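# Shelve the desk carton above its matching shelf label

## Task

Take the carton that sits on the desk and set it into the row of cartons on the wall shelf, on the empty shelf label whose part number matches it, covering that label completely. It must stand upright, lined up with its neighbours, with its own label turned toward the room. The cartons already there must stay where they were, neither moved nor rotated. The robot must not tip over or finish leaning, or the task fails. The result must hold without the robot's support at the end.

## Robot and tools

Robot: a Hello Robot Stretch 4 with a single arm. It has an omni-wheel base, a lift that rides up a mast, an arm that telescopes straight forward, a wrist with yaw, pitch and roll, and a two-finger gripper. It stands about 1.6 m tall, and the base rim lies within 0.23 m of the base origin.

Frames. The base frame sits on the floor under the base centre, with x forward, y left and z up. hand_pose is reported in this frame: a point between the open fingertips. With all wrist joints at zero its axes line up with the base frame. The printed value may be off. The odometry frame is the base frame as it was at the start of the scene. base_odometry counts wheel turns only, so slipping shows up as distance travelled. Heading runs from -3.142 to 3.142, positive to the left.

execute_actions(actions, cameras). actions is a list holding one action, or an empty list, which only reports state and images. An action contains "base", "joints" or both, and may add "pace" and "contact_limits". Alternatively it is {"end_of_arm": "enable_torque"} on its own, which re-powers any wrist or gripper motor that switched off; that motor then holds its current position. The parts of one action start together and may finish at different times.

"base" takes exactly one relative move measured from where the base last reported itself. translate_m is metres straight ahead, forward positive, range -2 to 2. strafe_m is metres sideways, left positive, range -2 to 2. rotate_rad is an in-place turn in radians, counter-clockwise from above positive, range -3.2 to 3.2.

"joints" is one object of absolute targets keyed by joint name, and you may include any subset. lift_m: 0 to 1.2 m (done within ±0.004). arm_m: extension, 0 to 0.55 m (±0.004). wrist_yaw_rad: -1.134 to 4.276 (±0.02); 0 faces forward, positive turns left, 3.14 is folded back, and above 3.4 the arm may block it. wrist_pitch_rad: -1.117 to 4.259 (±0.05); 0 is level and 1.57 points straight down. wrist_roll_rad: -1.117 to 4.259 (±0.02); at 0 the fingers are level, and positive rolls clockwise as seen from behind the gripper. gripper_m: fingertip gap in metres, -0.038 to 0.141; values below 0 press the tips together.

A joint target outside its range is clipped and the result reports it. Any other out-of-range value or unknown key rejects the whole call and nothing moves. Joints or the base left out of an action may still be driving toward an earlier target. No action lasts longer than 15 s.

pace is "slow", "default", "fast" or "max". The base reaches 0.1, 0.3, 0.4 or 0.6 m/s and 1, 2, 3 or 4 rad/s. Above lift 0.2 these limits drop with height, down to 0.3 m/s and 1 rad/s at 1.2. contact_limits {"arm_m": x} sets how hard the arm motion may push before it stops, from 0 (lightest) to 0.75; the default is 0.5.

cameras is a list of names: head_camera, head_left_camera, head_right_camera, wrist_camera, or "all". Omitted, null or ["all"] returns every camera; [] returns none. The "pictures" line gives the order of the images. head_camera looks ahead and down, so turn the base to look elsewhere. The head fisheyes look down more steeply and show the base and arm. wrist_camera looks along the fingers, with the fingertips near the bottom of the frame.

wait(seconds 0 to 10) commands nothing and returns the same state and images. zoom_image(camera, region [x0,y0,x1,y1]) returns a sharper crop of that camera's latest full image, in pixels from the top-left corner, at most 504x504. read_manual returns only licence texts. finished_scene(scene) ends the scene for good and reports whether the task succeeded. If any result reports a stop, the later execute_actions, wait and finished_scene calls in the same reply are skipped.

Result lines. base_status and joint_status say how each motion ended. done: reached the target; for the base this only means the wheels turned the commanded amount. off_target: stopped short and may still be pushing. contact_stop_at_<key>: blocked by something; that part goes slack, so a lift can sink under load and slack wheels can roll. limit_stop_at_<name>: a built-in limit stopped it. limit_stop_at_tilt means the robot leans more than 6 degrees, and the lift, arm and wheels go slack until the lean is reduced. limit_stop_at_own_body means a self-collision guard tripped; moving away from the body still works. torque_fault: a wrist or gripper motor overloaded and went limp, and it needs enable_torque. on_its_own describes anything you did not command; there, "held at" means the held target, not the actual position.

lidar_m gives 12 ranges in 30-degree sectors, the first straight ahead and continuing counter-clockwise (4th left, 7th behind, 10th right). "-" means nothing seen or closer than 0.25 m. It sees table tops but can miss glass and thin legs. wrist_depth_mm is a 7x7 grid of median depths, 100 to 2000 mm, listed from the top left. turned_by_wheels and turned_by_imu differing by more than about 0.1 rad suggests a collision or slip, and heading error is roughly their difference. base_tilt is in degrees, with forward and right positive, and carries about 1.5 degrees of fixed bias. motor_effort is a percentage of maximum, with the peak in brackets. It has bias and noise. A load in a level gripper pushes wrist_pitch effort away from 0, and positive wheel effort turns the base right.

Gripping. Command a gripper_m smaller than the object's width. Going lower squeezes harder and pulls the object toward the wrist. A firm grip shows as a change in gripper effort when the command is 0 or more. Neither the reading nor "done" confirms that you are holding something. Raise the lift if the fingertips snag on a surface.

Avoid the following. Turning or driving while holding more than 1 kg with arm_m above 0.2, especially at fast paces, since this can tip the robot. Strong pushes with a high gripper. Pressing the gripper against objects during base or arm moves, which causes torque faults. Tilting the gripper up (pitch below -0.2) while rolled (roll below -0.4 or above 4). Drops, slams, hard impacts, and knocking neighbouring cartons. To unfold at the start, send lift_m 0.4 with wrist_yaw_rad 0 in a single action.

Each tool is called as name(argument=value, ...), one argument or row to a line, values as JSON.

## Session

execute_actions(
  actions=[],
)

Scene clock: 0.00 s.
base_odometry: x=+0.000 y=+0.000 heading=+0.000 (m, m, rad; odometry frame)
turned_by_wheels: +0.000 (rad since the last result)
turned_by_imu: +0.000 (rad since the last result)
base_tilt: forward=-0.1 right=+0.3 (deg)
lidar_m: 1.95 1.98 1.94 2.58 1.90 1.83 1.71 1.32 1.30 1.42 2.10 1.77
base_status: not commanded
joint_positions: lift_m=+0.221 arm_m=+0.001 wrist_yaw_rad=+3.178 wrist_pitch_rad=-0.001 wrist_roll_rad=-0.014 gripper_m=+0.057
joint_status: not commanded
motor_effort: lift_m=+19 arm_m=+0 wrist_yaw_rad=+1 wrist_pitch_rad=-8 wrist_roll_rad=-1 gripper_m=-3 wheel_0=+0 wheel_1=+0 wheel_2=+0 (%)
hand_pose: x=-0.1195 y=+0.0769 z=+0.3992 quat_wxyz=(-0.018, +0.001, -0.007, +1.000) (m; base frame)
wrist_depth_mm: - 141 140 - - - 1921 / - - 139 - - - 1808 / - 111 138 - - - 1756 / 143 130 152 - - - 1808 / 213 1464 1863 - - - 1808 / 221 1464 198 1708 214 1863 1756 / 223 991 1078 147 1025 1078 1182
pictures: head_camera, head_left_camera, head_right_camera, wrist_camera
Images, in order (width x height): head_camera 420x560, head_left_camera 420x672, head_right_camera 420x672, wrist_camera 616x392.

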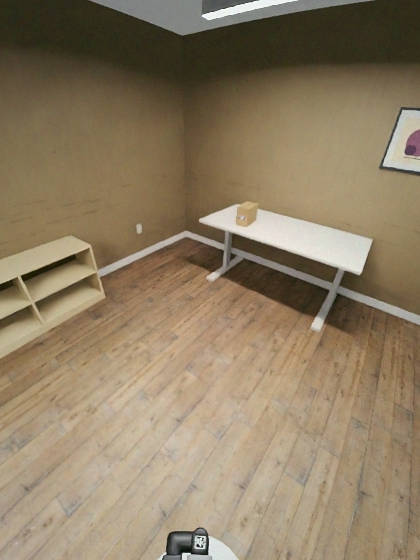

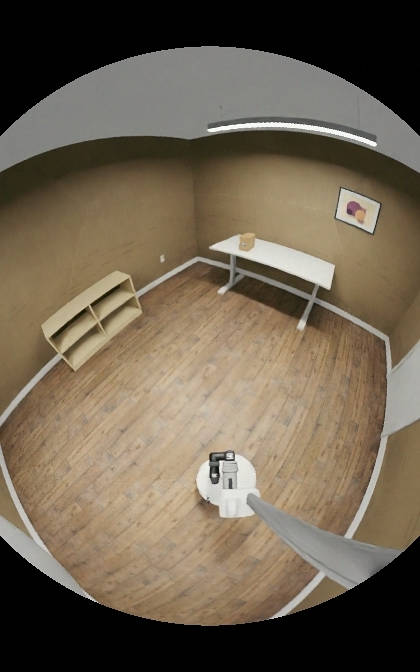

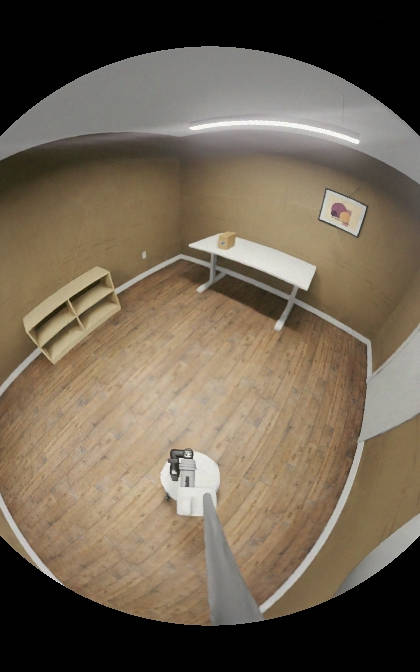

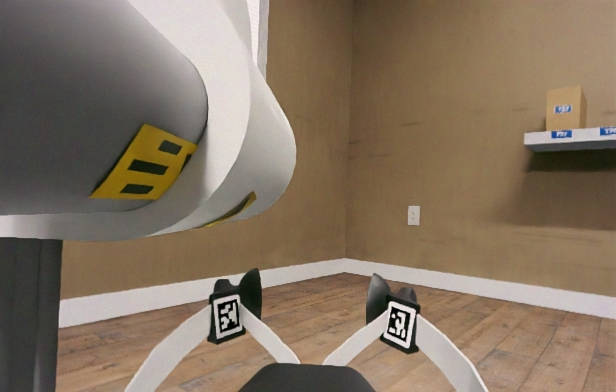

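execute_actions(
  actions=[
    {"base":{"rotate_rad":-0.17},"joints":{"lift_m":0.7,"wrist_yaw_rad":0,"gripper_m":0.14}},
  ],
  cameras=[],
)

execute_actions(
  actions=[
    {"base":{"translate_m":1.2}},
  ],
  cameras=["head_camera","wrist_camera"],
)

Scene clock: 13.00 s.
base_odometry: x=+0.000 y=+0.000 heading=-0.170 (m, m, rad; odometry frame)
turned_by_wheels: -0.170 (rad since the last result)
turned_by_imu: -0.168 (rad since the last result)
base_tilt: forward=+0.0 right=+0.3 (deg)
lidar_m: 1.84 2.12 1.96 2.42 1.96 1.85 2.06 1.38 1.30 1.36 1.72 1.79
base_status: done
joint_positions: lift_m=+0.700 arm_m=+0.001 wrist_yaw_rad=+0.000 wrist_pitch_rad=-0.001 wrist_roll_rad=-0.014 gripper_m=+0.140
joint_status: all done
motor_effort: lift_m=+23(23) arm_m=+0(0) wrist_yaw_rad=+0(5) wrist_pitch_rad=-8(8) wrist_roll_rad=-1(0) gripper_m=+0(4) wheel_0=+2(5) wheel_1=+2(6) wheel_2=+1(3) (%)
hand_pose: x=+0.4605 y=-0.0873 z=+0.8782 quat_wxyz=(+1.000, -0.007, -0.001, +0.000) (m; base frame)
wrist_depth_mm: - - - - - - - / - - - - - - - / - - - - - - - / - - - - - - - / - - - - - - - / - 211 - - - 213 1983 / - - - 148 - - -
pictures: none
No camera images: the call's "cameras" was empty. Leave "cameras" out to get every camera's image.

Scene clock: 18.47 s.
base_odometry: x=+1.183 y=-0.202 heading=-0.169 (m, m, rad; odometry frame)
turned_by_wheels: +0.000 (rad since the last result)
turned_by_imu: +0.004 (rad since the last result)
base_tilt: forward=+0.0 right=+0.3 (deg)
lidar_m: 0.74 1.02 1.47 1.51 1.93 2.93 2.87 1.96 1.79 1.88 0.77 0.70
base_status: done
joint_positions: lift_m=+0.700 arm_m=+0.001 wrist_yaw_rad=+0.000 wrist_pitch_rad=-0.001 wrist_roll_rad=-0.014 gripper_m=+0.140
joint_status: not commanded
motor_effort: lift_m=+21(23) arm_m=+0(0) wrist_yaw_rad=+1(0) wrist_pitch_rad=-8(8) wrist_roll_rad=-1(0) gripper_m=+3(1) wheel_0=+1(5) wheel_1=+1(5) wheel_2=+2(11) (%)
hand_pose: x=+0.4604 y=-0.0874 z=+0.8783 quat_wxyz=(+1.000, -0.007, -0.001, +0.000) (m; base frame)
wrist_depth_mm: 1808 1983 1808 1576 1366 1229 1118 / 1756 1983 1808 1537 1366 1255 1138 / 1756 - 1708 1537 1366 1229 1138 / 1808 - 1756 1464 1366 1229 1118 / 1808 1983 831 1138 1336 1205 1118 / 1756 211 759 778 809 213 842 / 1808 1983 1229 148 517 492 539
pictures: head_camera, wrist_camera
Images, in order (width x height): head_camera 420x560, wrist_camera 616x392.

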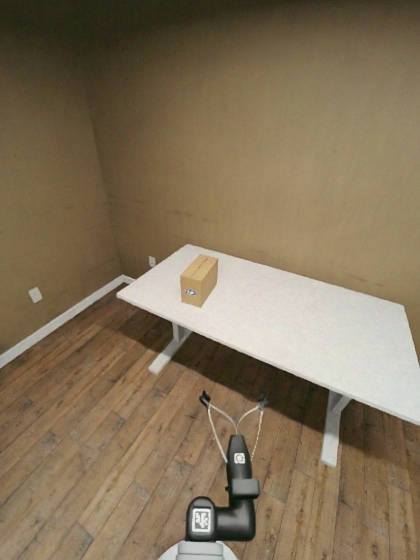

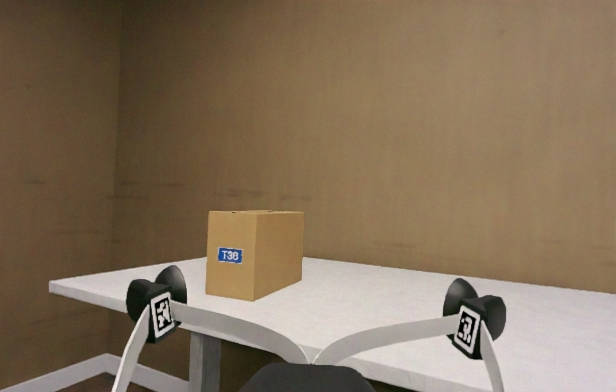

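execute_actions(
  actions=[
    {"base":{"strafe_m":0.62},"joints":{"lift_m":0.63}},
  ],
  cameras=[],
)

execute_actions(
  actions=[
    {"base":{"translate_m":0.3}},
  ],
  cameras=[],
)

execute_actions(
  actions=[
    {"base":{"rotate_rad":-0.55}},
  ],
  cameras=["head_camera","wrist_camera"],
)

Scene clock: 41.20 s.
base_odometry: x=+1.287 y=+0.409 heading=-0.169 (m, m, rad; odometry frame)
turned_by_wheels: +0.000 (rad since the last result)
turned_by_imu: +0.003 (rad since the last result)
base_tilt: forward=+0.0 right=+0.3 (deg)
lidar_m: 1.03 1.38 0.89 0.91 1.20 2.68 3.01 2.58 2.38 2.43 1.07 1.00
base_status: done
joint_positions: lift_m=+0.630 arm_m=+0.001 wrist_yaw_rad=+0.000 wrist_pitch_rad=-0.001 wrist_roll_rad=-0.014 gripper_m=+0.140
joint_status: all done
motor_effort: lift_m=+14(21) arm_m=+0(0) wrist_yaw_rad=+1(0) wrist_pitch_rad=-9(9) wrist_roll_rad=-2(1) gripper_m=+0(1) wheel_0=+2(10) wheel_1=+0(10) wheel_2=+2(1) (%)
hand_pose: x=+0.4604 y=-0.0874 z=+0.8089 quat_wxyz=(+1.000, -0.007, -0.001, +0.000) (m; base frame)
wrist_depth_mm: 1229 1537 1983 1921 1661 1499 1366 / 1229 1537 1983 1921 1661 1499 1366 / 1229 1537 1983 1863 1661 1499 1336 / 1255 1537 - 1863 1618 1464 1336 / 1255 1537 1983 1808 1160 904 831 / 1255 211 1983 1863 1576 212 750 / 1281 1499 1921 148 1366 1430 1366
pictures: none
No camera images: the call's "cameras" was empty. Leave "cameras" out to get every camera's image.

Scene clock: 43.67 s.
base_odometry: x=+1.583 y=+0.358 heading=-0.169 (m, m, rad; odometry frame)
turned_by_wheels: +0.000 (rad since the last result)
turned_by_imu: +0.001 (rad since the last result)
base_tilt: forward=+0.0 right=+0.3 (deg)
lidar_m: 0.77 1.23 0.85 0.82 1.03 3.17 3.24 2.69 2.50 1.14 0.79 0.72
base_status: done
joint_positions: lift_m=+0.630 arm_m=+0.001 wrist_yaw_rad=+0.000 wrist_pitch_rad=-0.001 wrist_roll_rad=-0.014 gripper_m=+0.140
joint_status: not commanded
motor_effort: lift_m=+14(14) arm_m=+0(0) wrist_yaw_rad=+1(0) wrist_pitch_rad=-8(8) wrist_roll_rad=-1(1) gripper_m=+1(2) wheel_0=+0(3) wheel_1=+1(4) wheel_2=+1(7) (%)
hand_pose: x=+0.4604 y=-0.0874 z=+0.8089 quat_wxyz=(+1.000, -0.007, -0.001, +0.000) (m; base frame)
wrist_depth_mm: 1098 1336 1708 1576 1397 1229 1138 / 1118 1366 1708 1576 1336 1255 1118 / 1118 1366 1708 1537 1366 1255 1118 / 1118 1397 1661 1537 1397 1229 1118 / 1138 1397 1661 1537 1336 1182 768 / 1118 211 1661 1537 544 213 549 / 1138 1366 1661 148 1336 820 1098
pictures: none
No camera images: the call's "cameras" was empty. Leave "cameras" out to get every camera's image.

Scene clock: 45.00 s.
base_odometry: x=+1.583 y=+0.358 heading=-0.719 (m, m, rad; odometry frame)
turned_by_wheels: -0.550 (rad since the last result)
turned_by_imu: -0.549 (rad since the last result)
base_tilt: forward=+0.0 right=+0.4 (deg)
lidar_m: 0.71 0.75 1.26 0.90 0.79 1.08 3.17 3.04 2.70 2.48 1.20 0.79
base_status: done
joint_positions: lift_m=+0.630 arm_m=+0.001 wrist_yaw_rad=+0.000 wrist_pitch_rad=-0.001 wrist_roll_rad=-0.014 gripper_m=+0.140
joint_status: not commanded
motor_effort: lift_m=+14(14) arm_m=+0(0) wrist_yaw_rad=+1(1) wrist_pitch_rad=-7(8) wrist_roll_rad=-1(0) gripper_m=+1(1) wheel_0=+0(3) wheel_1=+2(6) wheel_2=+0(7) (%)
hand_pose: x=+0.4604 y=-0.0874 z=+0.8089 quat_wxyz=(+1.000, -0.007, -0.001, +0.000) (m; base frame)
wrist_depth_mm: 1336 1336 1366 1366 1397 1397 1397 / 1336 1336 1366 1366 1430 1397 1464 / 1308 1336 1366 1366 1366 1397 1464 / 1308 1336 1336 683 1397 1430 1430 / 1336 991 1025 683 1182 1281 1336 / 591 212 539 574 549 212 647 / 1308 1336 1366 147 1397 1397 1430
pictures: head_camera, wrist_camera
Images, in order (width x height): head_camera 420x560, wrist_camera 616x392.

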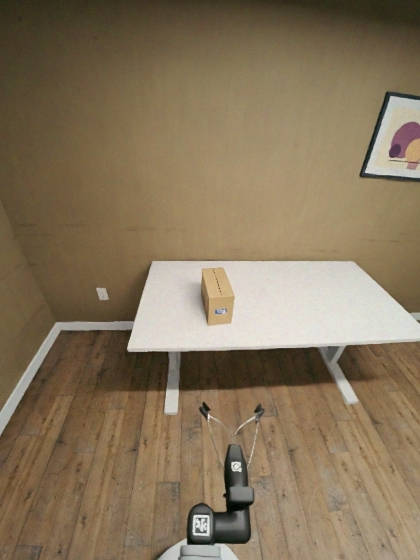

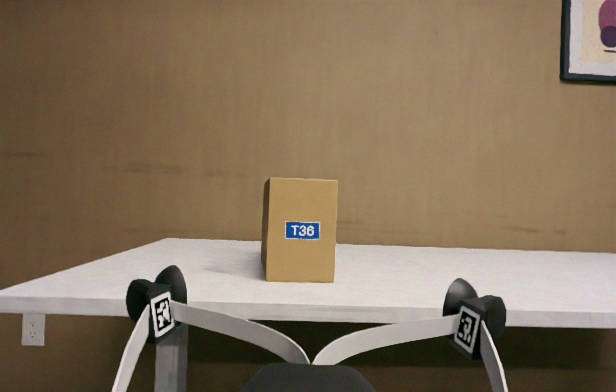

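execute_actions(
  actions=[
    {"joints":{"arm_m":0.48}},
  ],
  cameras=["wrist_camera"],
)

Scene clock: 62.33 s.
base_odometry: x=+1.583 y=+0.358 heading=-0.719 (m, m, rad; odometry frame)
turned_by_wheels: +0.000 (rad since the last result)
turned_by_imu: +0.002 (rad since the last result)
base_tilt: forward=+0.0 right=+0.3 (deg)
lidar_m: 0.73 0.74 1.26 0.90 0.81 1.02 3.17 3.05 2.71 2.47 1.18 0.81
base_status: not commanded
joint_positions: lift_m=+0.630 arm_m=+0.479 wrist_yaw_rad=+0.000 wrist_pitch_rad=-0.001 wrist_roll_rad=-0.014 gripper_m=+0.140
joint_status: all done
motor_effort: lift_m=+14(14) arm_m=+7(8) wrist_yaw_rad=+1(0) wrist_pitch_rad=-8(9) wrist_roll_rad=+1(0) gripper_m=+1(1) wheel_0=+0(0) wheel_1=+2(2) wheel_2=+0(0) (%)
hand_pose: x=+0.9382 y=-0.0874 z=+0.8089 quat_wxyz=(+1.000, -0.007, -0.001, +0.000) (m; base frame)
wrist_depth_mm: 854 854 878 878 891 904 917 / 854 854 878 878 891 904 917 / 854 842 224 235 891 904 904 / 842 866 223 231 891 904 917 / 854 854 222 230 788 917 917 / 466 209 220 230 240 212 564 / 314 303 220 147 301 325 355
pictures: wrist_camera
Images, in order (width x height): wrist_camera 616x392.

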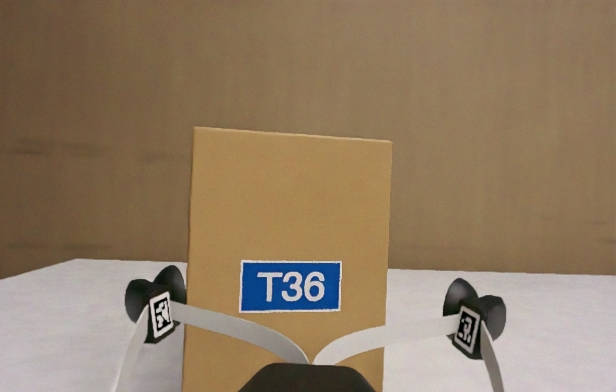

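execute_actions(
  actions=[
    {"base":{"strafe_m":0.012}},
  ],
  cameras=[],
)

execute_actions(
  actions=[
    {"joints":{"arm_m":0.525}},
  ],
  cameras=[],
)

execute_actions(
  actions=[
    {"joints":{"gripper_m":0.08}},
  ],
  cameras=["wrist_camera","head_camera"],
)

Scene clock: 69.77 s.
base_odometry: x=+1.591 y=+0.367 heading=-0.719 (m, m, rad; odometry frame)
turned_by_wheels: +0.000 (rad since the last result)
turned_by_imu: +0.001 (rad since the last result)
base_tilt: forward=+0.0 right=+0.3 (deg)
lidar_m: 0.72 0.76 1.23 0.91 0.77 1.02 3.17 3.06 2.72 2.50 1.17 0.77
base_status: done
joint_positions: lift_m=+0.630 arm_m=+0.479 wrist_yaw_rad=+0.000 wrist_pitch_rad=-0.001 wrist_roll_rad=-0.014 gripper_m=+0.140
joint_status: not commanded
motor_effort: lift_m=+14(14) arm_m=+7(7) wrist_yaw_rad=+1(1) wrist_pitch_rad=-8(7) wrist_roll_rad=-1(0) gripper_m=-2(1) wheel_0=+1(9) wheel_1=+3(9) wheel_2=+1(2) (%)
hand_pose: x=+0.9382 y=-0.0874 z=+0.8089 quat_wxyz=(+1.000, -0.007, -0.001, +0.000) (m; base frame)
wrist_depth_mm: 842 854 878 878 878 904 904 / 854 866 866 878 891 904 917 / 854 866 878 231 891 917 904 / 842 854 222 228 238 878 904 / 854 854 222 228 238 891 917 / 462 211 217 228 236 212 559 / 315 304 219 147 239 325 357
pictures: none
No camera images: the call's "cameras" was empty. Leave "cameras" out to get every camera's image.

Scene clock: 70.73 s.
base_odometry: x=+1.591 y=+0.367 heading=-0.719 (m, m, rad; odometry frame)
turned_by_wheels: +0.000 (rad since the last result)
turned_by_imu: +0.000 (rad since the last result)
base_tilt: forward=+0.0 right=+0.3 (deg)
lidar_m: 0.72 0.74 1.26 0.87 0.77 0.99 3.17 3.01 2.71 2.49 1.16 0.78
base_status: not commanded
joint_positions: lift_m=+0.630 arm_m=+0.524 wrist_yaw_rad=+0.000 wrist_pitch_rad=-0.001 wrist_roll_rad=-0.014 gripper_m=+0.140
joint_status: all done
motor_effort: lift_m=+14(14) arm_m=+7(8) wrist_yaw_rad=+1(0) wrist_pitch_rad=-8(8) wrist_roll_rad=+0(0) gripper_m=+0(3) wheel_0=+0(1) wheel_1=+3(2) wheel_2=+0(1) (%)
hand_pose: x=+0.9832 y=-0.0874 z=+0.8089 quat_wxyz=(+1.000, -0.007, -0.001, +0.000) (m; base frame)
wrist_depth_mm: 798 820 831 831 854 854 866 / 809 809 820 831 854 842 866 / 809 809 195 201 212 854 866 / 798 820 193 199 209 842 854 / 809 809 193 199 209 854 878 / 466 210 191 198 207 212 564 / 317 303 191 147 209 325 355
pictures: none
No camera images: the call's "cameras" was empty. Leave "cameras" out to get every camera's image.

Scene clock: 72.37 s.
base_odometry: x=+1.591 y=+0.367 heading=-0.719 (m, m, rad; odometry frame)
turned_by_wheels: +0.000 (rad since the last result)
turned_by_imu: +0.000 (rad since the last result)
base_tilt: forward=+0.0 right=+0.3 (deg)
lidar_m: 0.74 0.77 1.24 0.90 0.77 0.98 3.20 3.05 2.68 2.48 1.17 0.79
base_status: not commanded
joint_positions: lift_m=+0.630 arm_m=+0.524 wrist_yaw_rad=+0.000 wrist_pitch_rad=-0.001 wrist_roll_rad=-0.014 gripper_m=+0.080
joint_status: all done
motor_effort: lift_m=+14(14) arm_m=+7(7) wrist_yaw_rad=+1(2) wrist_pitch_rad=-8(8) wrist_roll_rad=-1(0) gripper_m=-1(8) wheel_0=+1(1) wheel_1=+2(3) wheel_2=+1(0) (%)
hand_pose: x=+0.9831 y=-0.0875 z=+0.8089 quat_wxyz=(+1.000, -0.007, -0.001, +0.000) (m; base frame)
wrist_depth_mm: 809 820 820 831 842 854 866 / 809 809 820 842 842 854 854 / 809 809 327 215 831 854 866 / 798 809 262 211 254 854 866 / 798 809 257 211 255 866 866 / 462 433 204 212 215 549 564 / 314 298 251 146 248 329 355
pictures: head_camera, wrist_camera
Images, in order (width x height): head_camera 420x560, wrist_camera 616x392.

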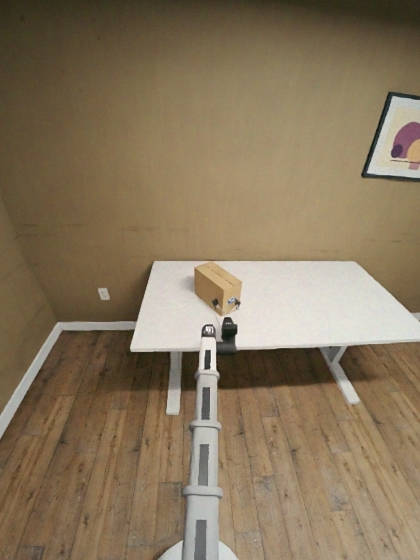

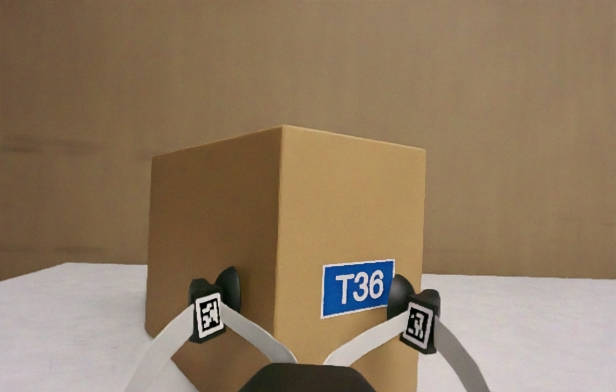

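The grasp failed. Closing the gripper turned the carton about 45° instead of squaring it, and the gripper effort is about 0, so I'm not holding it. I'll release, back off and re-approach square to the label face.

execute_actions(
  actions=[
    {"joints":{"gripper_m":0.14}},
  ],
  cameras=[],
)

execute_actions(
  actions=[
    {"joints":{"arm_m":0.0}},
  ],
  cameras=[],
)

execute_actions(
  actions=[
    {"base":{"strafe_m":-0.555}},
  ],
  cameras=[],
)

execute_actions(
  actions=[
    {"base":{"translate_m":0.267}},
  ],
  cameras=[],
)

execute_actions(
  actions=[
    {"base":{"rotate_rad":0.65}},
  ],
  cameras=["wrist_camera","head_camera"],
)

Scene clock: 91.67 s.
base_odometry: x=+1.591 y=+0.367 heading=-0.719 (m, m, rad; odometry frame)
turned_by_wheels: +0.000 (rad since the last result)
turned_by_imu: +0.001 (rad since the last result)
base_tilt: forward=+0.0 right=+0.3 (deg)
lidar_m: 0.71 0.76 1.24 0.88 0.77 1.00 3.17 3.07 2.73 2.48 1.19 0.76
base_status: not commanded
joint_positions: lift_m=+0.630 arm_m=+0.524 wrist_yaw_rad=+0.000 wrist_pitch_rad=-0.001 wrist_roll_rad=-0.014 gripper_m=+0.140
joint_status: all done
motor_effort: lift_m=+13(14) arm_m=+7(7) wrist_yaw_rad=+2(2) wrist_pitch_rad=-7(8) wrist_roll_rad=-1(0) gripper_m=+1(1) wheel_0=+0(1) wheel_1=+2(2) wheel_2=+0(1) (%)
hand_pose: x=+0.9831 y=-0.0875 z=+0.8089 quat_wxyz=(+1.000, -0.007, -0.001, +0.000) (m; base frame)
wrist_depth_mm: 809 809 831 842 842 854 866 / 809 809 820 831 854 854 866 / 809 820 325 216 842 854 866 / 809 809 260 211 254 854 866 / 798 809 256 212 254 854 866 / 466 211 225 212 248 213 564 / 314 304 252 148 257 325 355
pictures: none
No camera images: the call's "cameras" was empty. Leave "cameras" out to get every camera's image.

Scene clock: 94.27 s.
base_odometry: x=+1.591 y=+0.367 heading=-0.719 (m, m, rad; odometry frame)
turned_by_wheels: +0.000 (rad since the last result)
turned_by_imu: +0.001 (rad since the last result)
base_tilt: forward=+0.0 right=+0.3 (deg)
lidar_m: 0.73 0.74 1.25 0.87 0.77 1.01 3.17 3.06 2.70 2.52 1.16 0.79
base_status: not commanded
joint_positions: lift_m=+0.630 arm_m=+0.002 wrist_yaw_rad=+0.000 wrist_pitch_rad=-0.001 wrist_roll_rad=-0.014 gripper_m=+0.140
joint_status: all done
motor_effort: lift_m=+14(14) arm_m=-7(8) wrist_yaw_rad=+1(2) wrist_pitch_rad=-8(8) wrist_roll_rad=-1(1) gripper_m=-2(2) wheel_0=+1(1) wheel_1=+2(2) wheel_2=+0(1) (%)
hand_pose: x=+0.4616 y=-0.0874 z=+0.8089 quat_wxyz=(+1.000, -0.007, -0.001, +0.000) (m; base frame)
wrist_depth_mm: 1336 1336 1366 1397 1397 1397 1430 / 1336 1366 1366 1366 1397 1430 1430 / 1366 1366 1366 1366 1397 1397 1397 / 1336 1336 1366 798 1366 1397 1430 / 1336 991 991 759 1160 1281 1366 / 591 211 535 580 549 213 647 / 1308 1336 1366 148 1397 1397 1397
pictures: none
No camera images: the call's "cameras" was empty. Leave "cameras" out to get every camera's image.

Scene clock: 97.43 s.
base_odometry: x=+1.225 y=-0.051 heading=-0.718 (m, m, rad; odometry frame)
turned_by_wheels: +0.000 (rad since the last result)
turned_by_imu: -0.001 (rad since the last result)
base_tilt: forward=+0.0 right=+0.3 (deg)
lidar_m: 0.76 0.77 1.05 1.32 1.30 1.73 3.12 3.01 2.13 1.94 2.00 0.83
base_status: done
joint_positions: lift_m=+0.630 arm_m=+0.002 wrist_yaw_rad=+0.000 wrist_pitch_rad=-0.001 wrist_roll_rad=-0.014 gripper_m=+0.140
joint_status: not commanded
motor_effort: lift_m=+14(14) arm_m=-7(7) wrist_yaw_rad=+1(1) wrist_pitch_rad=-9(7) wrist_roll_rad=-1(0) gripper_m=+0(1) wheel_0=+0(6) wheel_1=+1(8) wheel_2=+0(1) (%)
hand_pose: x=+0.4616 y=-0.0874 z=+0.8089 quat_wxyz=(+1.000, -0.007, -0.001, +0.000) (m; base frame)
wrist_depth_mm: 1366 1397 1430 1430 1397 1430 1499 / 1397 1397 1397 1430 1430 1464 1464 / 1397 1397 1430 1430 1464 1464 1499 / 788 1397 1430 1430 1430 1464 1499 / 778 946 1025 1078 1182 1464 1430 / 1366 211 580 661 603 213 732 / 1366 1366 1397 147 1430 1008 1499
pictures: none
No camera images: the call's "cameras" was empty. Leave "cameras" out to get every camera's image.

Scene clock: 99.80 s.
base_odometry: x=+1.426 y=-0.226 heading=-0.718 (m, m, rad; odometry frame)
turned_by_wheels: +0.000 (rad since the last result)
turned_by_imu: +0.001 (rad since the last result)
base_tilt: forward=+0.0 right=+0.3 (deg)
lidar_m: 0.52 0.51 0.72 1.73 1.41 1.76 3.42 3.08 2.10 1.88 0.81 0.58
base_status: done
joint_positions: lift_m=+0.630 arm_m=+0.002 wrist_yaw_rad=+0.000 wrist_pitch_rad=-0.001 wrist_roll_rad=-0.014 gripper_m=+0.140
joint_status: not commanded
motor_effort: lift_m=+14(14) arm_m=-7(7) wrist_yaw_rad=+1(1) wrist_pitch_rad=-8(9) wrist_roll_rad=-1(1) gripper_m=+1(1) wheel_0=+1(2) wheel_1=+1(5) wheel_2=+1(12) (%)
hand_pose: x=+0.4616 y=-0.0874 z=+0.8089 quat_wxyz=(+1.000, -0.007, -0.001, +0.000) (m; base frame)
wrist_depth_mm: 1098 1118 1138 1138 1182 1160 1160 / 1118 1118 1138 1138 1182 1205 1182 / 1118 1118 1138 1138 1182 1182 1182 / 1098 1118 1138 1160 1160 1182 1205 / 891 960 1042 1078 1138 1182 1182 / 473 211 462 521 539 213 569 / 320 310 332 148 327 330 359
pictures: none
No camera images: the call's "cameras" was empty. Leave "cameras" out to get every camera's image.

Scene clock: 101.23 s.
base_odometry: x=+1.426 y=-0.226 heading=-0.068 (m, m, rad; odometry frame)
turned_by_wheels: +0.650 (rad since the last result)
turned_by_imu: +0.650 (rad since the last result)
base_tilt: forward=+0.0 right=+0.3 (deg)
lidar_m: 0.55 0.80 1.40 1.40 1.98 3.15 2.75 1.99 1.91 0.72 0.53 0.51
base_status: done
joint_positions: lift_m=+0.630 arm_m=+0.002 wrist_yaw_rad=+0.000 wrist_pitch_rad=-0.001 wrist_roll_rad=-0.014 gripper_m=+0.140
joint_status: not commanded
motor_effort: lift_m=+14(14) arm_m=-7(7) wrist_yaw_rad=+1(1) wrist_pitch_rad=-9(9) wrist_roll_rad=+1(1) gripper_m=+1(0) wheel_0=-1(6) wheel_1=-1(6) wheel_2=+1(5) (%)
hand_pose: x=+0.4616 y=-0.0874 z=+0.8089 quat_wxyz=(+1.000, -0.007, -0.001, +0.000) (m; base frame)
wrist_depth_mm: 1576 1863 1661 1397 1205 1060 931 / 1576 1863 1661 1397 1205 1042 946 / 1576 1863 1576 1366 1205 1025 931 / 1576 1863 1618 621 1160 1025 946 / 1576 1808 1025 615 1138 1008 931 / 1499 211 462 521 535 213 569 / 1618 1756 904 148 327 330 364
pictures: head_camera, wrist_camera
Images, in order (width x height): head_camera 420x560, wrist_camera 616x392.

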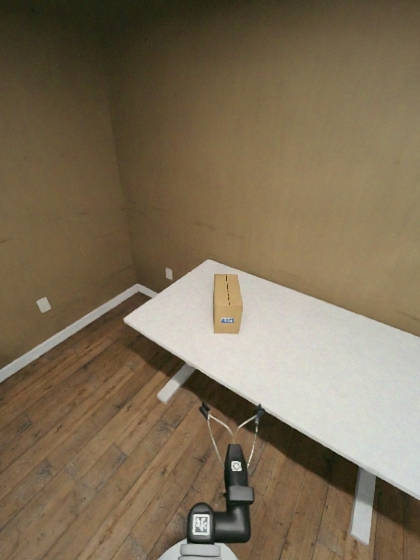

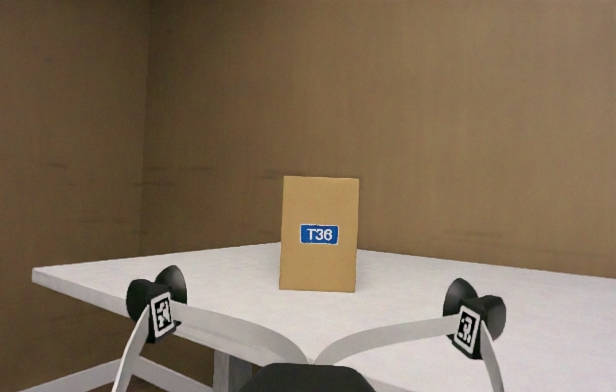

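execute_actions(
  actions=[
    {"base":{"strafe_m":-0.018},"joints":{"arm_m":0.45}},
  ],
  cameras=["wrist_camera"],
)

Scene clock: 115.93 s.
base_odometry: x=+1.425 y=-0.244 heading=-0.068 (m, m, rad; odometry frame)
turned_by_wheels: +0.000 (rad since the last result)
turned_by_imu: +0.002 (rad since the last result)
base_tilt: forward=+0.0 right=+0.3 (deg)
lidar_m: 0.54 0.81 1.42 1.42 2.02 3.17 2.72 2.01 1.93 0.67 0.50 0.49
base_status: done
joint_positions: lift_m=+0.630 arm_m=+0.449 wrist_yaw_rad=+0.000 wrist_pitch_rad=-0.001 wrist_roll_rad=-0.014 gripper_m=+0.140
joint_status: all done
motor_effort: lift_m=+14(14) arm_m=+7(6) wrist_yaw_rad=+1(0) wrist_pitch_rad=-8(8) wrist_roll_rad=+0(1) gripper_m=-1(1) wheel_0=-1(5) wheel_1=+0(8) wheel_2=+0(3) (%)
hand_pose: x=+0.9082 y=-0.0874 z=+0.8089 quat_wxyz=(+1.000, -0.007, -0.001, +0.000) (m; base frame)
wrist_depth_mm: 1336 1308 1060 904 768 676 615 / 1366 1308 1042 891 759 676 609 / 1366 1281 198 196 195 668 609 / 1336 1281 197 195 194 668 603 / 1366 1255 196 195 195 661 597 / 462 210 196 195 193 213 569 / 315 304 196 147 193 325 357
pictures: wrist_camera
Images, in order (width x height): wrist_camera 616x392.

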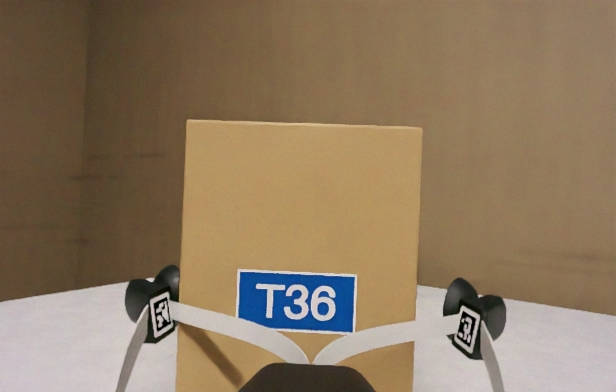

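execute_actions(
  actions=[
    {"joints":{"gripper_m":0.08}},
  ],
  cameras=[],
)

execute_actions(
  actions=[
    {"joints":{"lift_m":0.7}},
  ],
  cameras=[],
)

execute_actions(
  actions=[
    {"joints":{"arm_m":0.1}},
  ],
  cameras=["wrist_camera"],
)

Scene clock: 130.70 s.
base_odometry: x=+1.425 y=-0.244 heading=-0.068 (m, m, rad; odometry frame)
turned_by_wheels: +0.000 (rad since the last result)
turned_by_imu: +0.001 (rad since the last result)
base_tilt: forward=+0.0 right=+0.4 (deg)
lidar_m: 0.54 0.79 1.40 1.41 1.97 3.15 2.70 2.02 1.92 0.70 0.52 0.50
base_status: not commanded
joint_positions: lift_m=+0.630 arm_m=+0.449 wrist_yaw_rad=+0.000 wrist_pitch_rad=-0.001 wrist_roll_rad=-0.014 gripper_m=+0.080
joint_status: all done
motor_effort: lift_m=+13(14) arm_m=+7(7) wrist_yaw_rad=+1(1) wrist_pitch_rad=-8(7) wrist_roll_rad=-1(1) gripper_m=-15(10) wheel_0=-1(1) wheel_1=+0(0) wheel_2=+0(0) (%)
hand_pose: x=+0.9082 y=-0.0874 z=+0.8089 quat_wxyz=(+1.000, -0.007, -0.001, +0.000) (m; base frame)
wrist_depth_mm: 1336 1308 1060 891 768 676 609 / 1336 1281 1042 878 768 676 603 / 1366 1308 187 187 187 676 603 / 1397 1281 187 187 187 668 603 / 1366 1255 186 186 186 661 597 / 466 430 186 186 186 492 569 / 315 286 186 186 186 304 355
pictures: none
No camera images: the call's "cameras" was empty. Leave "cameras" out to get every camera's image.

Scene clock: 131.93 s.
base_odometry: x=+1.425 y=-0.244 heading=-0.068 (m, m, rad; odometry frame)
turned_by_wheels: +0.000 (rad since the last result)
turned_by_imu: +0.000 (rad since the last result)
base_tilt: forward=+0.0 right=+0.3 (deg)
lidar_m: 0.54 0.77 1.41 1.43 2.00 3.17 2.70 2.01 1.92 0.68 0.50 0.49
base_status: not commanded
joint_positions: lift_m=+0.700 arm_m=+0.449 wrist_yaw_rad=+0.000 wrist_pitch_rad=+0.000 wrist_roll_rad=-0.014 gripper_m=+0.080
joint_status: all done
motor_effort: lift_m=+23(25) arm_m=+7(7) wrist_yaw_rad=+1(1) wrist_pitch_rad=-12(13) wrist_roll_rad=+0(1) gripper_m=-14(15) wheel_0=-1(1) wheel_1=+0(0) wheel_2=+0(0) (%)
hand_pose: x=+0.9082 y=-0.0874 z=+0.8777 quat_wxyz=(+1.000, -0.007, +0.000, +0.000) (m; base frame)
wrist_depth_mm: 1336 1308 1060 891 768 676 609 / 1336 1281 1060 891 759 676 609 / 1366 1281 991 216 217 676 603 / 1366 1281 208 206 206 668 603 / 1397 1255 198 196 196 661 597 / 1397 1229 187 187 188 640 603 / 466 421 178 180 177 449 525
pictures: none
No camera images: the call's "cameras" was empty. Leave "cameras" out to get every camera's image.

Scene clock: 134.10 s.
base_odometry: x=+1.425 y=-0.244 heading=-0.068 (m, m, rad; odometry frame)
turned_by_wheels: +0.000 (rad since the last result)
turned_by_imu: +0.001 (rad since the last result)
base_tilt: forward=+0.0 right=+0.3 (deg)
lidar_m: 0.52 0.76 1.42 1.45 2.00 3.16 2.69 2.01 1.92 0.67 0.53 0.49
base_status: not commanded
joint_positions: lift_m=+0.700 arm_m=+0.101 wrist_yaw_rad=+0.000 wrist_pitch_rad=+0.001 wrist_roll_rad=-0.014 gripper_m=+0.080
joint_status: all done
motor_effort: lift_m=+23(23) arm_m=-7(7) wrist_yaw_rad=+1(0) wrist_pitch_rad=-14(14) wrist_roll_rad=-1(1) gripper_m=-15(12) wheel_0=-1(1) wheel_1=+0(0) wheel_2=+1(1) (%)
hand_pose: x=+0.5606 y=-0.0874 z=+0.8775 quat_wxyz=(+1.000, -0.007, +0.001, +0.000) (m; base frame)
wrist_depth_mm: 1499 1808 1537 1255 1078 960 866 / 1537 1756 1537 1255 1078 960 866 / 1537 1756 1430 216 218 960 866 / 1537 1756 208 206 207 946 854 / 1537 1708 198 196 196 946 854 / 699 640 187 187 188 741 820 / 500 427 177 180 177 452 530
pictures: wrist_camera
Images, in order (width x height): wrist_camera 616x392.

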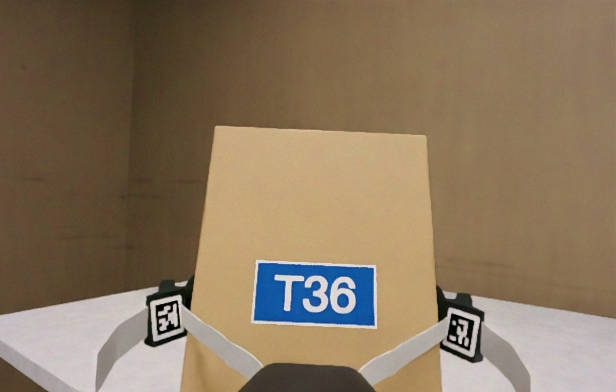

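execute_actions(
  actions=[
    {"base":{"rotate_rad":2.5}},
  ],
  cameras=["head_camera"],
)

Scene clock: 145.50 s.
base_odometry: x=+1.425 y=-0.244 heading=+2.432 (m, m, rad; odometry frame)
turned_by_wheels: +2.500 (rad since the last result)
turned_by_imu: +2.501 (rad since the last result)
base_tilt: forward=+0.0 right=+0.3 (deg)
lidar_m: 0.53 3.01 2.11 1.90 0.80 0.56 0.51 0.51 0.68 1.75 1.42 1.76
base_status: done
joint_positions: lift_m=+0.700 arm_m=+0.101 wrist_yaw_rad=+0.000 wrist_pitch_rad=+0.001 wrist_roll_rad=-0.014 gripper_m=+0.080
joint_status: not commanded
motor_effort: lift_m=+23(23) arm_m=-7(7) wrist_yaw_rad=+0(1) wrist_pitch_rad=-15(15) wrist_roll_rad=-1(1) gripper_m=-12(13) wheel_0=+1(9) wheel_1=+1(5) wheel_2=-1(6) (%)
hand_pose: x=+0.5606 y=-0.0873 z=+0.8776 quat_wxyz=(+1.000, -0.007, +0.001, +0.000) (m; base frame)
wrist_depth_mm: - - - - - - - / - - - - - - - / - - - 224 - - - / - - 213 212 211 - - / - - 200 199 200 - - / - - 187 187 188 - - / - 1983 175 179 175 - -
pictures: head_camera
Images, in order (width x height): head_camera 420x560.

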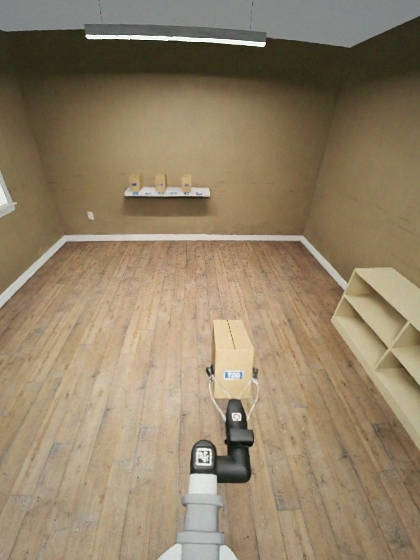

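execute_actions(
  actions=[
    {"base":{"translate_m":1.9}},
  ],
  cameras=["head_camera","wrist_camera"],
)

Scene clock: 171.47 s.
base_odometry: x=-0.016 y=+0.994 heading=+2.432 (m, m, rad; odometry frame)
turned_by_wheels: +0.000 (rad since the last result)
turned_by_imu: +0.007 (rad since the last result)
base_tilt: forward=+0.1 right=+0.3 (deg)
lidar_m: 0.52 1.30 2.02 2.09 2.17 2.76 2.84 1.86 1.23 1.18 1.61 1.60
base_status: done
joint_positions: lift_m=+0.700 arm_m=+0.101 wrist_yaw_rad=+0.000 wrist_pitch_rad=+0.001 wrist_roll_rad=-0.014 gripper_m=+0.080
joint_status: not commanded
motor_effort: lift_m=+23(23) arm_m=-7(7) wrist_yaw_rad=+1(0) wrist_pitch_rad=-15(15) wrist_roll_rad=-1(1) gripper_m=-16(14) wheel_0=+1(2) wheel_1=+1(4) wheel_2=+1(8) (%)
hand_pose: x=+0.5606 y=-0.0874 z=+0.8776 quat_wxyz=(+1.000, -0.007, +0.001, +0.000) (m; base frame)
wrist_depth_mm: 1205 1229 1229 1255 1255 1281 1281 / 1205 1229 1229 1255 1255 1281 1281 / 1205 1229 1229 225 1255 1281 1281 / 1008 976 213 211 212 1281 1281 / 946 946 201 199 200 1281 1308 / 1229 1205 187 187 189 1281 1281 / 1205 1205 176 179 175 1255 1281
pictures: head_camera, wrist_camera
Images, in order (width x height): head_camera 420x560, wrist_camera 616x392.

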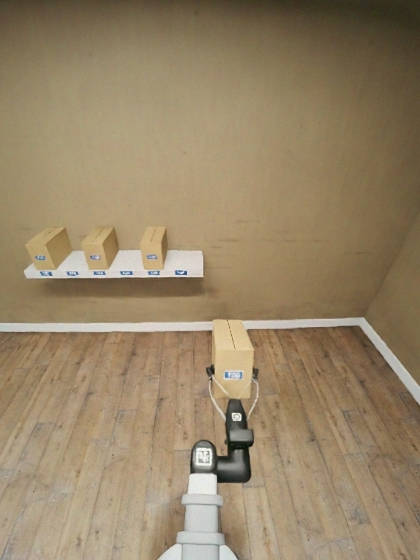

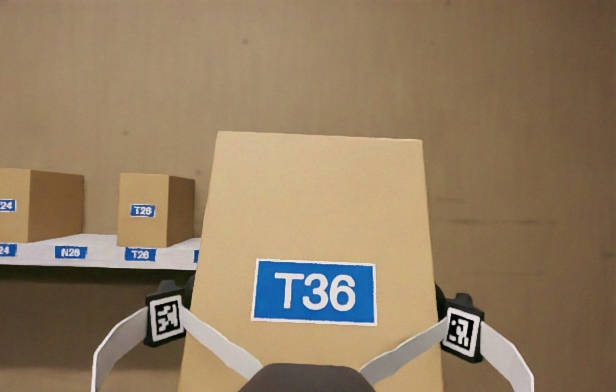

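execute_actions(
  actions=[
    {"base":{"rotate_rad":0.045}},
  ],
  cameras=[],
)

execute_actions(
  actions=[
    {"base":{"strafe_m":0.4}},
  ],
  cameras=[],
)

execute_actions(
  actions=[
    {"base":{"translate_m":0.3}},
  ],
  cameras=["head_camera","wrist_camera"],
)

Scene clock: 183.20 s.
base_odometry: x=-0.016 y=+0.994 heading=+2.477 (m, m, rad; odometry frame)
turned_by_wheels: +0.045 (rad since the last result)
turned_by_imu: +0.046 (rad since the last result)
base_tilt: forward=+0.0 right=+0.3 (deg)
lidar_m: 0.53 1.31 2.11 2.06 2.20 2.88 3.21 1.80 1.22 1.22 1.65 1.56
base_status: done
joint_positions: lift_m=+0.700 arm_m=+0.101 wrist_yaw_rad=+0.000 wrist_pitch_rad=+0.001 wrist_roll_rad=-0.014 gripper_m=+0.080
joint_status: not commanded
motor_effort: lift_m=+23(23) arm_m=-7(7) wrist_yaw_rad=+0(3) wrist_pitch_rad=-14(14) wrist_roll_rad=+0(0) gripper_m=-13(13) wheel_0=+0(1) wheel_1=-1(4) wheel_2=+1(5) (%)
hand_pose: x=+0.5606 y=-0.0873 z=+0.8776 quat_wxyz=(+1.000, -0.007, +0.001, +0.000) (m; base frame)
wrist_depth_mm: 1255 1229 1205 1255 1255 1229 1229 / 1229 1255 1229 1255 1255 1229 1255 / 1229 1229 1255 225 1255 1255 1255 / 976 1229 213 211 212 1255 1255 / 960 976 200 199 200 1229 1229 / 1229 1255 187 187 189 1229 1255 / 1229 1205 175 179 175 1229 1229
pictures: none
No camera images: the call's "cameras" was empty. Leave "cameras" out to get every camera's image.

Scene clock: 185.87 s.
base_odometry: x=-0.263 y=+0.679 heading=+2.477 (m, m, rad; odometry frame)
turned_by_wheels: +0.000 (rad since the last result)
turned_by_imu: +0.002 (rad since the last result)
base_tilt: forward=+0.0 right=+0.3 (deg)
lidar_m: 0.51 1.26 1.78 1.68 1.75 2.39 3.23 2.49 1.65 1.60 2.04 1.32
base_status: done
joint_positions: lift_m=+0.700 arm_m=+0.101 wrist_yaw_rad=+0.000 wrist_pitch_rad=+0.001 wrist_roll_rad=-0.014 gripper_m=+0.080
joint_status: not commanded
motor_effort: lift_m=+22(23) arm_m=-7(7) wrist_yaw_rad=+1(1) wrist_pitch_rad=-15(14) wrist_roll_rad=-1(1) gripper_m=-15(15) wheel_0=+2(10) wheel_1=+1(9) wheel_2=+0(2) (%)
hand_pose: x=+0.5606 y=-0.0874 z=+0.8776 quat_wxyz=(+1.000, -0.007, +0.001, +0.000) (m; base frame)
wrist_depth_mm: 1229 1229 1229 1229 1229 1229 1229 / 1205 1205 1229 1229 1229 1205 1229 / 1229 1229 1229 225 1255 1229 1229 / 960 1229 213 211 212 1229 1229 / 960 1008 200 198 200 1229 1205 / 1205 1255 187 187 189 1229 1255 / 1229 1229 175 179 176 1229 1229
pictures: none
No camera images: the call's "cameras" was empty. Leave "cameras" out to get every camera's image.

Scene clock: 188.33 s.
base_odometry: x=-0.499 y=+0.864 heading=+2.477 (m, m, rad; odometry frame)
turned_by_wheels: +0.000 (rad since the last result)
turned_by_imu: +0.001 (rad since the last result)
base_tilt: forward=+0.0 right=+0.3 (deg)
lidar_m: 0.49 0.97 1.65 1.68 1.78 2.40 3.57 2.39 1.67 1.96 1.79 1.00
base_status: done
joint_positions: lift_m=+0.700 arm_m=+0.101 wrist_yaw_rad=+0.000 wrist_pitch_rad=+0.001 wrist_roll_rad=-0.014 gripper_m=+0.080
joint_status: not commanded
motor_effort: lift_m=+23(22) arm_m=-7(7) wrist_yaw_rad=+1(1) wrist_pitch_rad=-15(14) wrist_roll_rad=+0(1) gripper_m=-15(18) wheel_0=-1(3) wheel_1=-1(5) wheel_2=+1(7) (%)
hand_pose: x=+0.5606 y=-0.0874 z=+0.8776 quat_wxyz=(+1.000, -0.007, +0.001, +0.000) (m; base frame)
wrist_depth_mm: 917 917 917 917 917 931 917 / 931 917 917 904 917 904 904 / 904 917 904 225 917 917 904 / 831 654 213 211 211 904 917 / 750 654 200 199 200 917 917 / 904 647 187 187 188 647 917 / 917 917 175 179 175 904 917
pictures: head_camera, wrist_camera
Images, in order (width x height): head_camera 420x560, wrist_camera 616x392.

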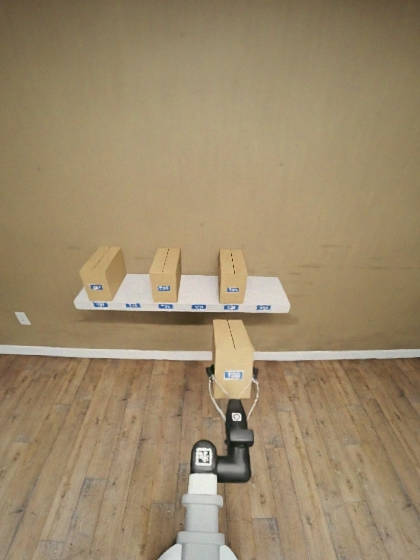

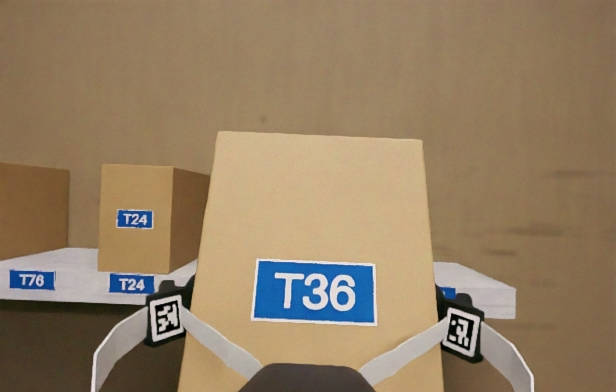

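execute_actions(
  actions=[
    {"base":{"strafe_m":0.1}},
  ],
  cameras=["wrist_camera"],
)

Scene clock: 199.03 s.
base_odometry: x=-0.561 y=+0.785 heading=+2.477 (m, m, rad; odometry frame)
turned_by_wheels: +0.000 (rad since the last result)
turned_by_imu: +0.002 (rad since the last result)
base_tilt: forward=+0.0 right=+0.3 (deg)
lidar_m: 0.54 0.97 1.69 1.59 1.67 2.27 3.56 2.84 1.73 2.07 1.78 0.98
base_status: done
joint_positions: lift_m=+0.700 arm_m=+0.101 wrist_yaw_rad=+0.000 wrist_pitch_rad=+0.001 wrist_roll_rad=-0.014 gripper_m=+0.080
joint_status: not commanded
motor_effort: lift_m=+22(23) arm_m=-7(7) wrist_yaw_rad=+1(1) wrist_pitch_rad=-15(14) wrist_roll_rad=+0(1) gripper_m=-14(16) wheel_0=+1(5) wheel_1=+1(8) wheel_2=+1(3) (%)
hand_pose: x=+0.5606 y=-0.0874 z=+0.8776 quat_wxyz=(+1.000, -0.007, +0.001, +0.000) (m; base frame)
wrist_depth_mm: 904 917 904 917 904 917 904 / 917 904 904 917 917 904 904 / 904 904 904 225 917 891 917 / 668 917 213 211 213 904 904 / 640 842 200 198 200 917 904 / 904 640 187 187 188 640 798 / 904 904 176 179 175 904 904
pictures: wrist_camera
Images, in order (width x height): wrist_camera 616x392.

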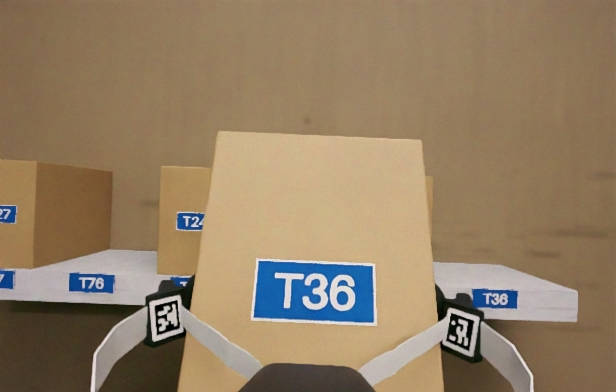

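execute_actions(
  actions=[
    {"base":{"strafe_m":-0.288},"joints":{"lift_m":0.76,"wrist_pitch_rad":-0.2}},
  ],
  cameras=[],
)

execute_actions(
  actions=[
    {"base":{"translate_m":0.2},"joints":{"arm_m":0.35},"pace":"slow"},
  ],
  cameras=["wrist_camera","head_camera"],
)

Scene clock: 218.13 s.
base_odometry: x=-0.383 y=+1.012 heading=+2.477 (m, m, rad; odometry frame)
turned_by_wheels: +0.000 (rad since the last result)
turned_by_imu: +0.001 (rad since the last result)
base_tilt: forward=+0.0 right=+0.3 (deg)
lidar_m: 0.50 0.97 1.67 1.88 1.95 2.65 3.57 2.11 1.49 1.78 1.79 0.55
base_status: done
joint_positions: lift_m=+0.760 arm_m=+0.101 wrist_yaw_rad=+0.000 wrist_pitch_rad=-0.195 wrist_roll_rad=-0.014 gripper_m=+0.080
joint_status: all done
motor_effort: lift_m=+24(24) arm_m=-7(7) wrist_yaw_rad=+2(2) wrist_pitch_rad=-15(21) wrist_roll_rad=+0(1) gripper_m=-13(15) wheel_0=+0(4) wheel_1=+1(9) wheel_2=+0(1) (%)
hand_pose: x=+0.5551 y=-0.0874 z=+0.9938 quat_wxyz=(+0.995, -0.007, -0.098, -0.001) (m; base frame)
wrist_depth_mm: 1042 1042 1042 1060 1060 1060 1060 / 1008 1008 1008 1008 1025 1025 1025 / 991 976 976 976 976 991 991 / 946 946 226 220 221 946 946 / 917 917 205 203 204 931 917 / 647 778 187 188 189 904 917 / 627 707 172 177 173 866 878
pictures: none
No camera images: the call's "cameras" was empty. Leave "cameras" out to get every camera's image.

Scene clock: 221.90 s.
base_odometry: x=-0.540 y=+1.135 heading=+2.477 (m, m, rad; odometry frame)
turned_by_wheels: +0.000 (rad since the last result)
turned_by_imu: +0.001 (rad since the last result)
base_tilt: forward=+0.0 right=+0.3 (deg)
lidar_m: 0.73 0.77 1.05 1.88 1.93 2.67 3.78 2.10 1.57 1.75 1.49 0.84
base_status: done
joint_positions: lift_m=+0.760 arm_m=+0.349 wrist_yaw_rad=+0.000 wrist_pitch_rad=-0.195 wrist_roll_rad=-0.014 gripper_m=+0.080
joint_status: all done
motor_effort: lift_m=+23(23) arm_m=+7(7) wrist_yaw_rad=+1(1) wrist_pitch_rad=-15(14) wrist_roll_rad=+0(1) gripper_m=-14(12) wheel_0=+0(3) wheel_1=+1(4) wheel_2=-1(6) (%)
hand_pose: x=+0.8027 y=-0.0874 z=+0.9938 quat_wxyz=(+0.995, -0.007, -0.098, -0.001) (m; base frame)
wrist_depth_mm: 530 530 525 530 535 530 539 / 512 512 517 517 517 517 521 / 496 496 500 500 500 504 504 / 480 480 226 220 221 488 484 / 469 469 205 203 204 473 473 / 228 207 187 188 189 455 462 / 202 211 172 177 173 439 449
pictures: head_camera, wrist_camera
Images, in order (width x height): head_camera 420x560, wrist_camera 616x392.

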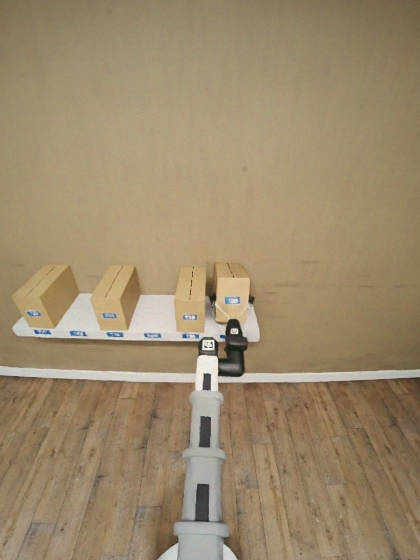

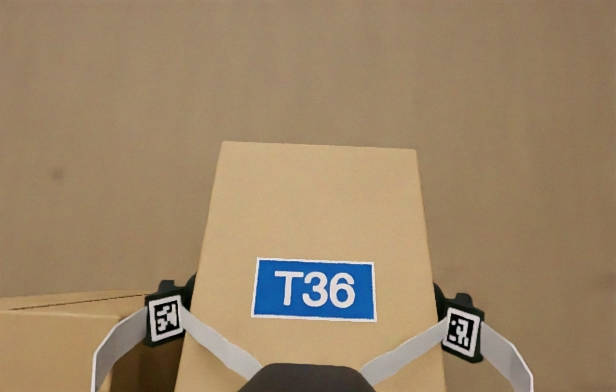

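execute_actions(
  actions=[
    {"joints":{"arm_m":0.36,"lift_m":0.69},"pace":"slow"},
  ],
  cameras=["wrist_camera"],
)

Scene clock: 231.67 s.
base_odometry: x=-0.540 y=+1.135 heading=+2.477 (m, m, rad; odometry frame)
turned_by_wheels: +0.000 (rad since the last result)
turned_by_imu: +0.001 (rad since the last result)
base_tilt: forward=+0.0 right=+0.3 (deg)
lidar_m: 0.73 0.77 1.06 1.89 1.95 2.68 3.76 2.09 1.58 1.76 1.52 0.77
base_status: not commanded
joint_positions: lift_m=+0.690 arm_m=+0.359 wrist_yaw_rad=+0.000 wrist_pitch_rad=-0.198 wrist_roll_rad=-0.014 gripper_m=+0.080
joint_status: all done
motor_effort: lift_m=+14(22) arm_m=+7(9) wrist_yaw_rad=+2(2) wrist_pitch_rad=-7(15) wrist_roll_rad=+0(1) gripper_m=-16(16) wheel_0=+0(0) wheel_1=+1(1) wheel_2=-1(2) (%)
hand_pose: x=+0.8125 y=-0.0875 z=+0.9253 quat_wxyz=(+0.995, -0.007, -0.099, -0.001) (m; base frame)
wrist_depth_mm: 517 525 521 525 521 525 525 / 500 500 508 504 508 508 508 / 488 488 484 222 222 492 492 / 211 469 211 208 210 477 480 / 204 220 200 198 198 466 466 / 198 198 188 188 189 445 452 / 193 211 177 180 177 430 436
pictures: wrist_camera
Images, in order (width x height): wrist_camera 616x392.

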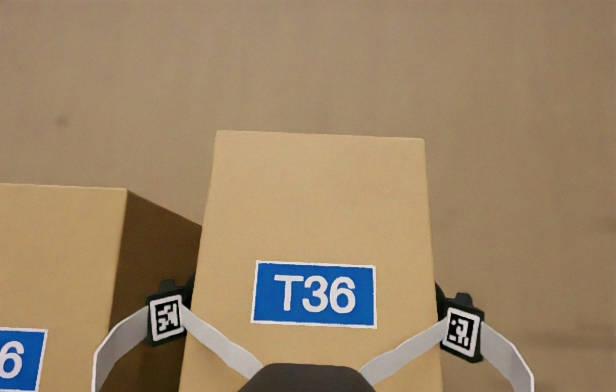

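execute_actions(
  actions=[
    {"joints":{"lift_m":0.665},"pace":"slow"},
  ],
  cameras=["wrist_camera"],
)

Scene clock: 239.47 s.
base_odometry: x=-0.540 y=+1.135 heading=+2.477 (m, m, rad; odometry frame)
turned_by_wheels: +0.000 (rad since the last result)
turned_by_imu: +0.001 (rad since the last result)
base_tilt: forward=+0.0 right=+0.3 (deg)
lidar_m: 0.74 0.78 1.01 1.88 1.95 2.63 3.77 2.09 1.54 1.77 1.51 0.81
base_status: not commanded
joint_positions: lift_m=+0.665 arm_m=+0.359 wrist_yaw_rad=+0.000 wrist_pitch_rad=-0.198 wrist_roll_rad=-0.014 gripper_m=+0.080
joint_status: all done
motor_effort: lift_m=+13(13) arm_m=+7(7) wrist_yaw_rad=+2(2) wrist_pitch_rad=-7(8) wrist_roll_rad=+0(0) gripper_m=-14(14) wheel_0=+0(0) wheel_1=+1(1) wheel_2=-1(1) (%)
hand_pose: x=+0.8125 y=-0.0875 z=+0.9003 quat_wxyz=(+0.995, -0.007, -0.099, -0.001) (m; base frame)
wrist_depth_mm: 517 525 521 525 525 525 525 / 504 500 504 508 504 508 508 / 488 488 484 211 211 488 492 / 211 218 204 202 202 477 477 / 204 220 196 195 195 466 462 / 198 198 187 188 188 449 452 / 193 211 180 182 179 433 439
pictures: wrist_camera
Images, in order (width x height): wrist_camera 616x392.

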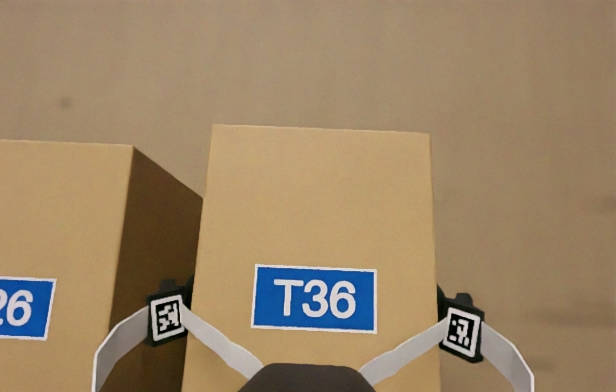

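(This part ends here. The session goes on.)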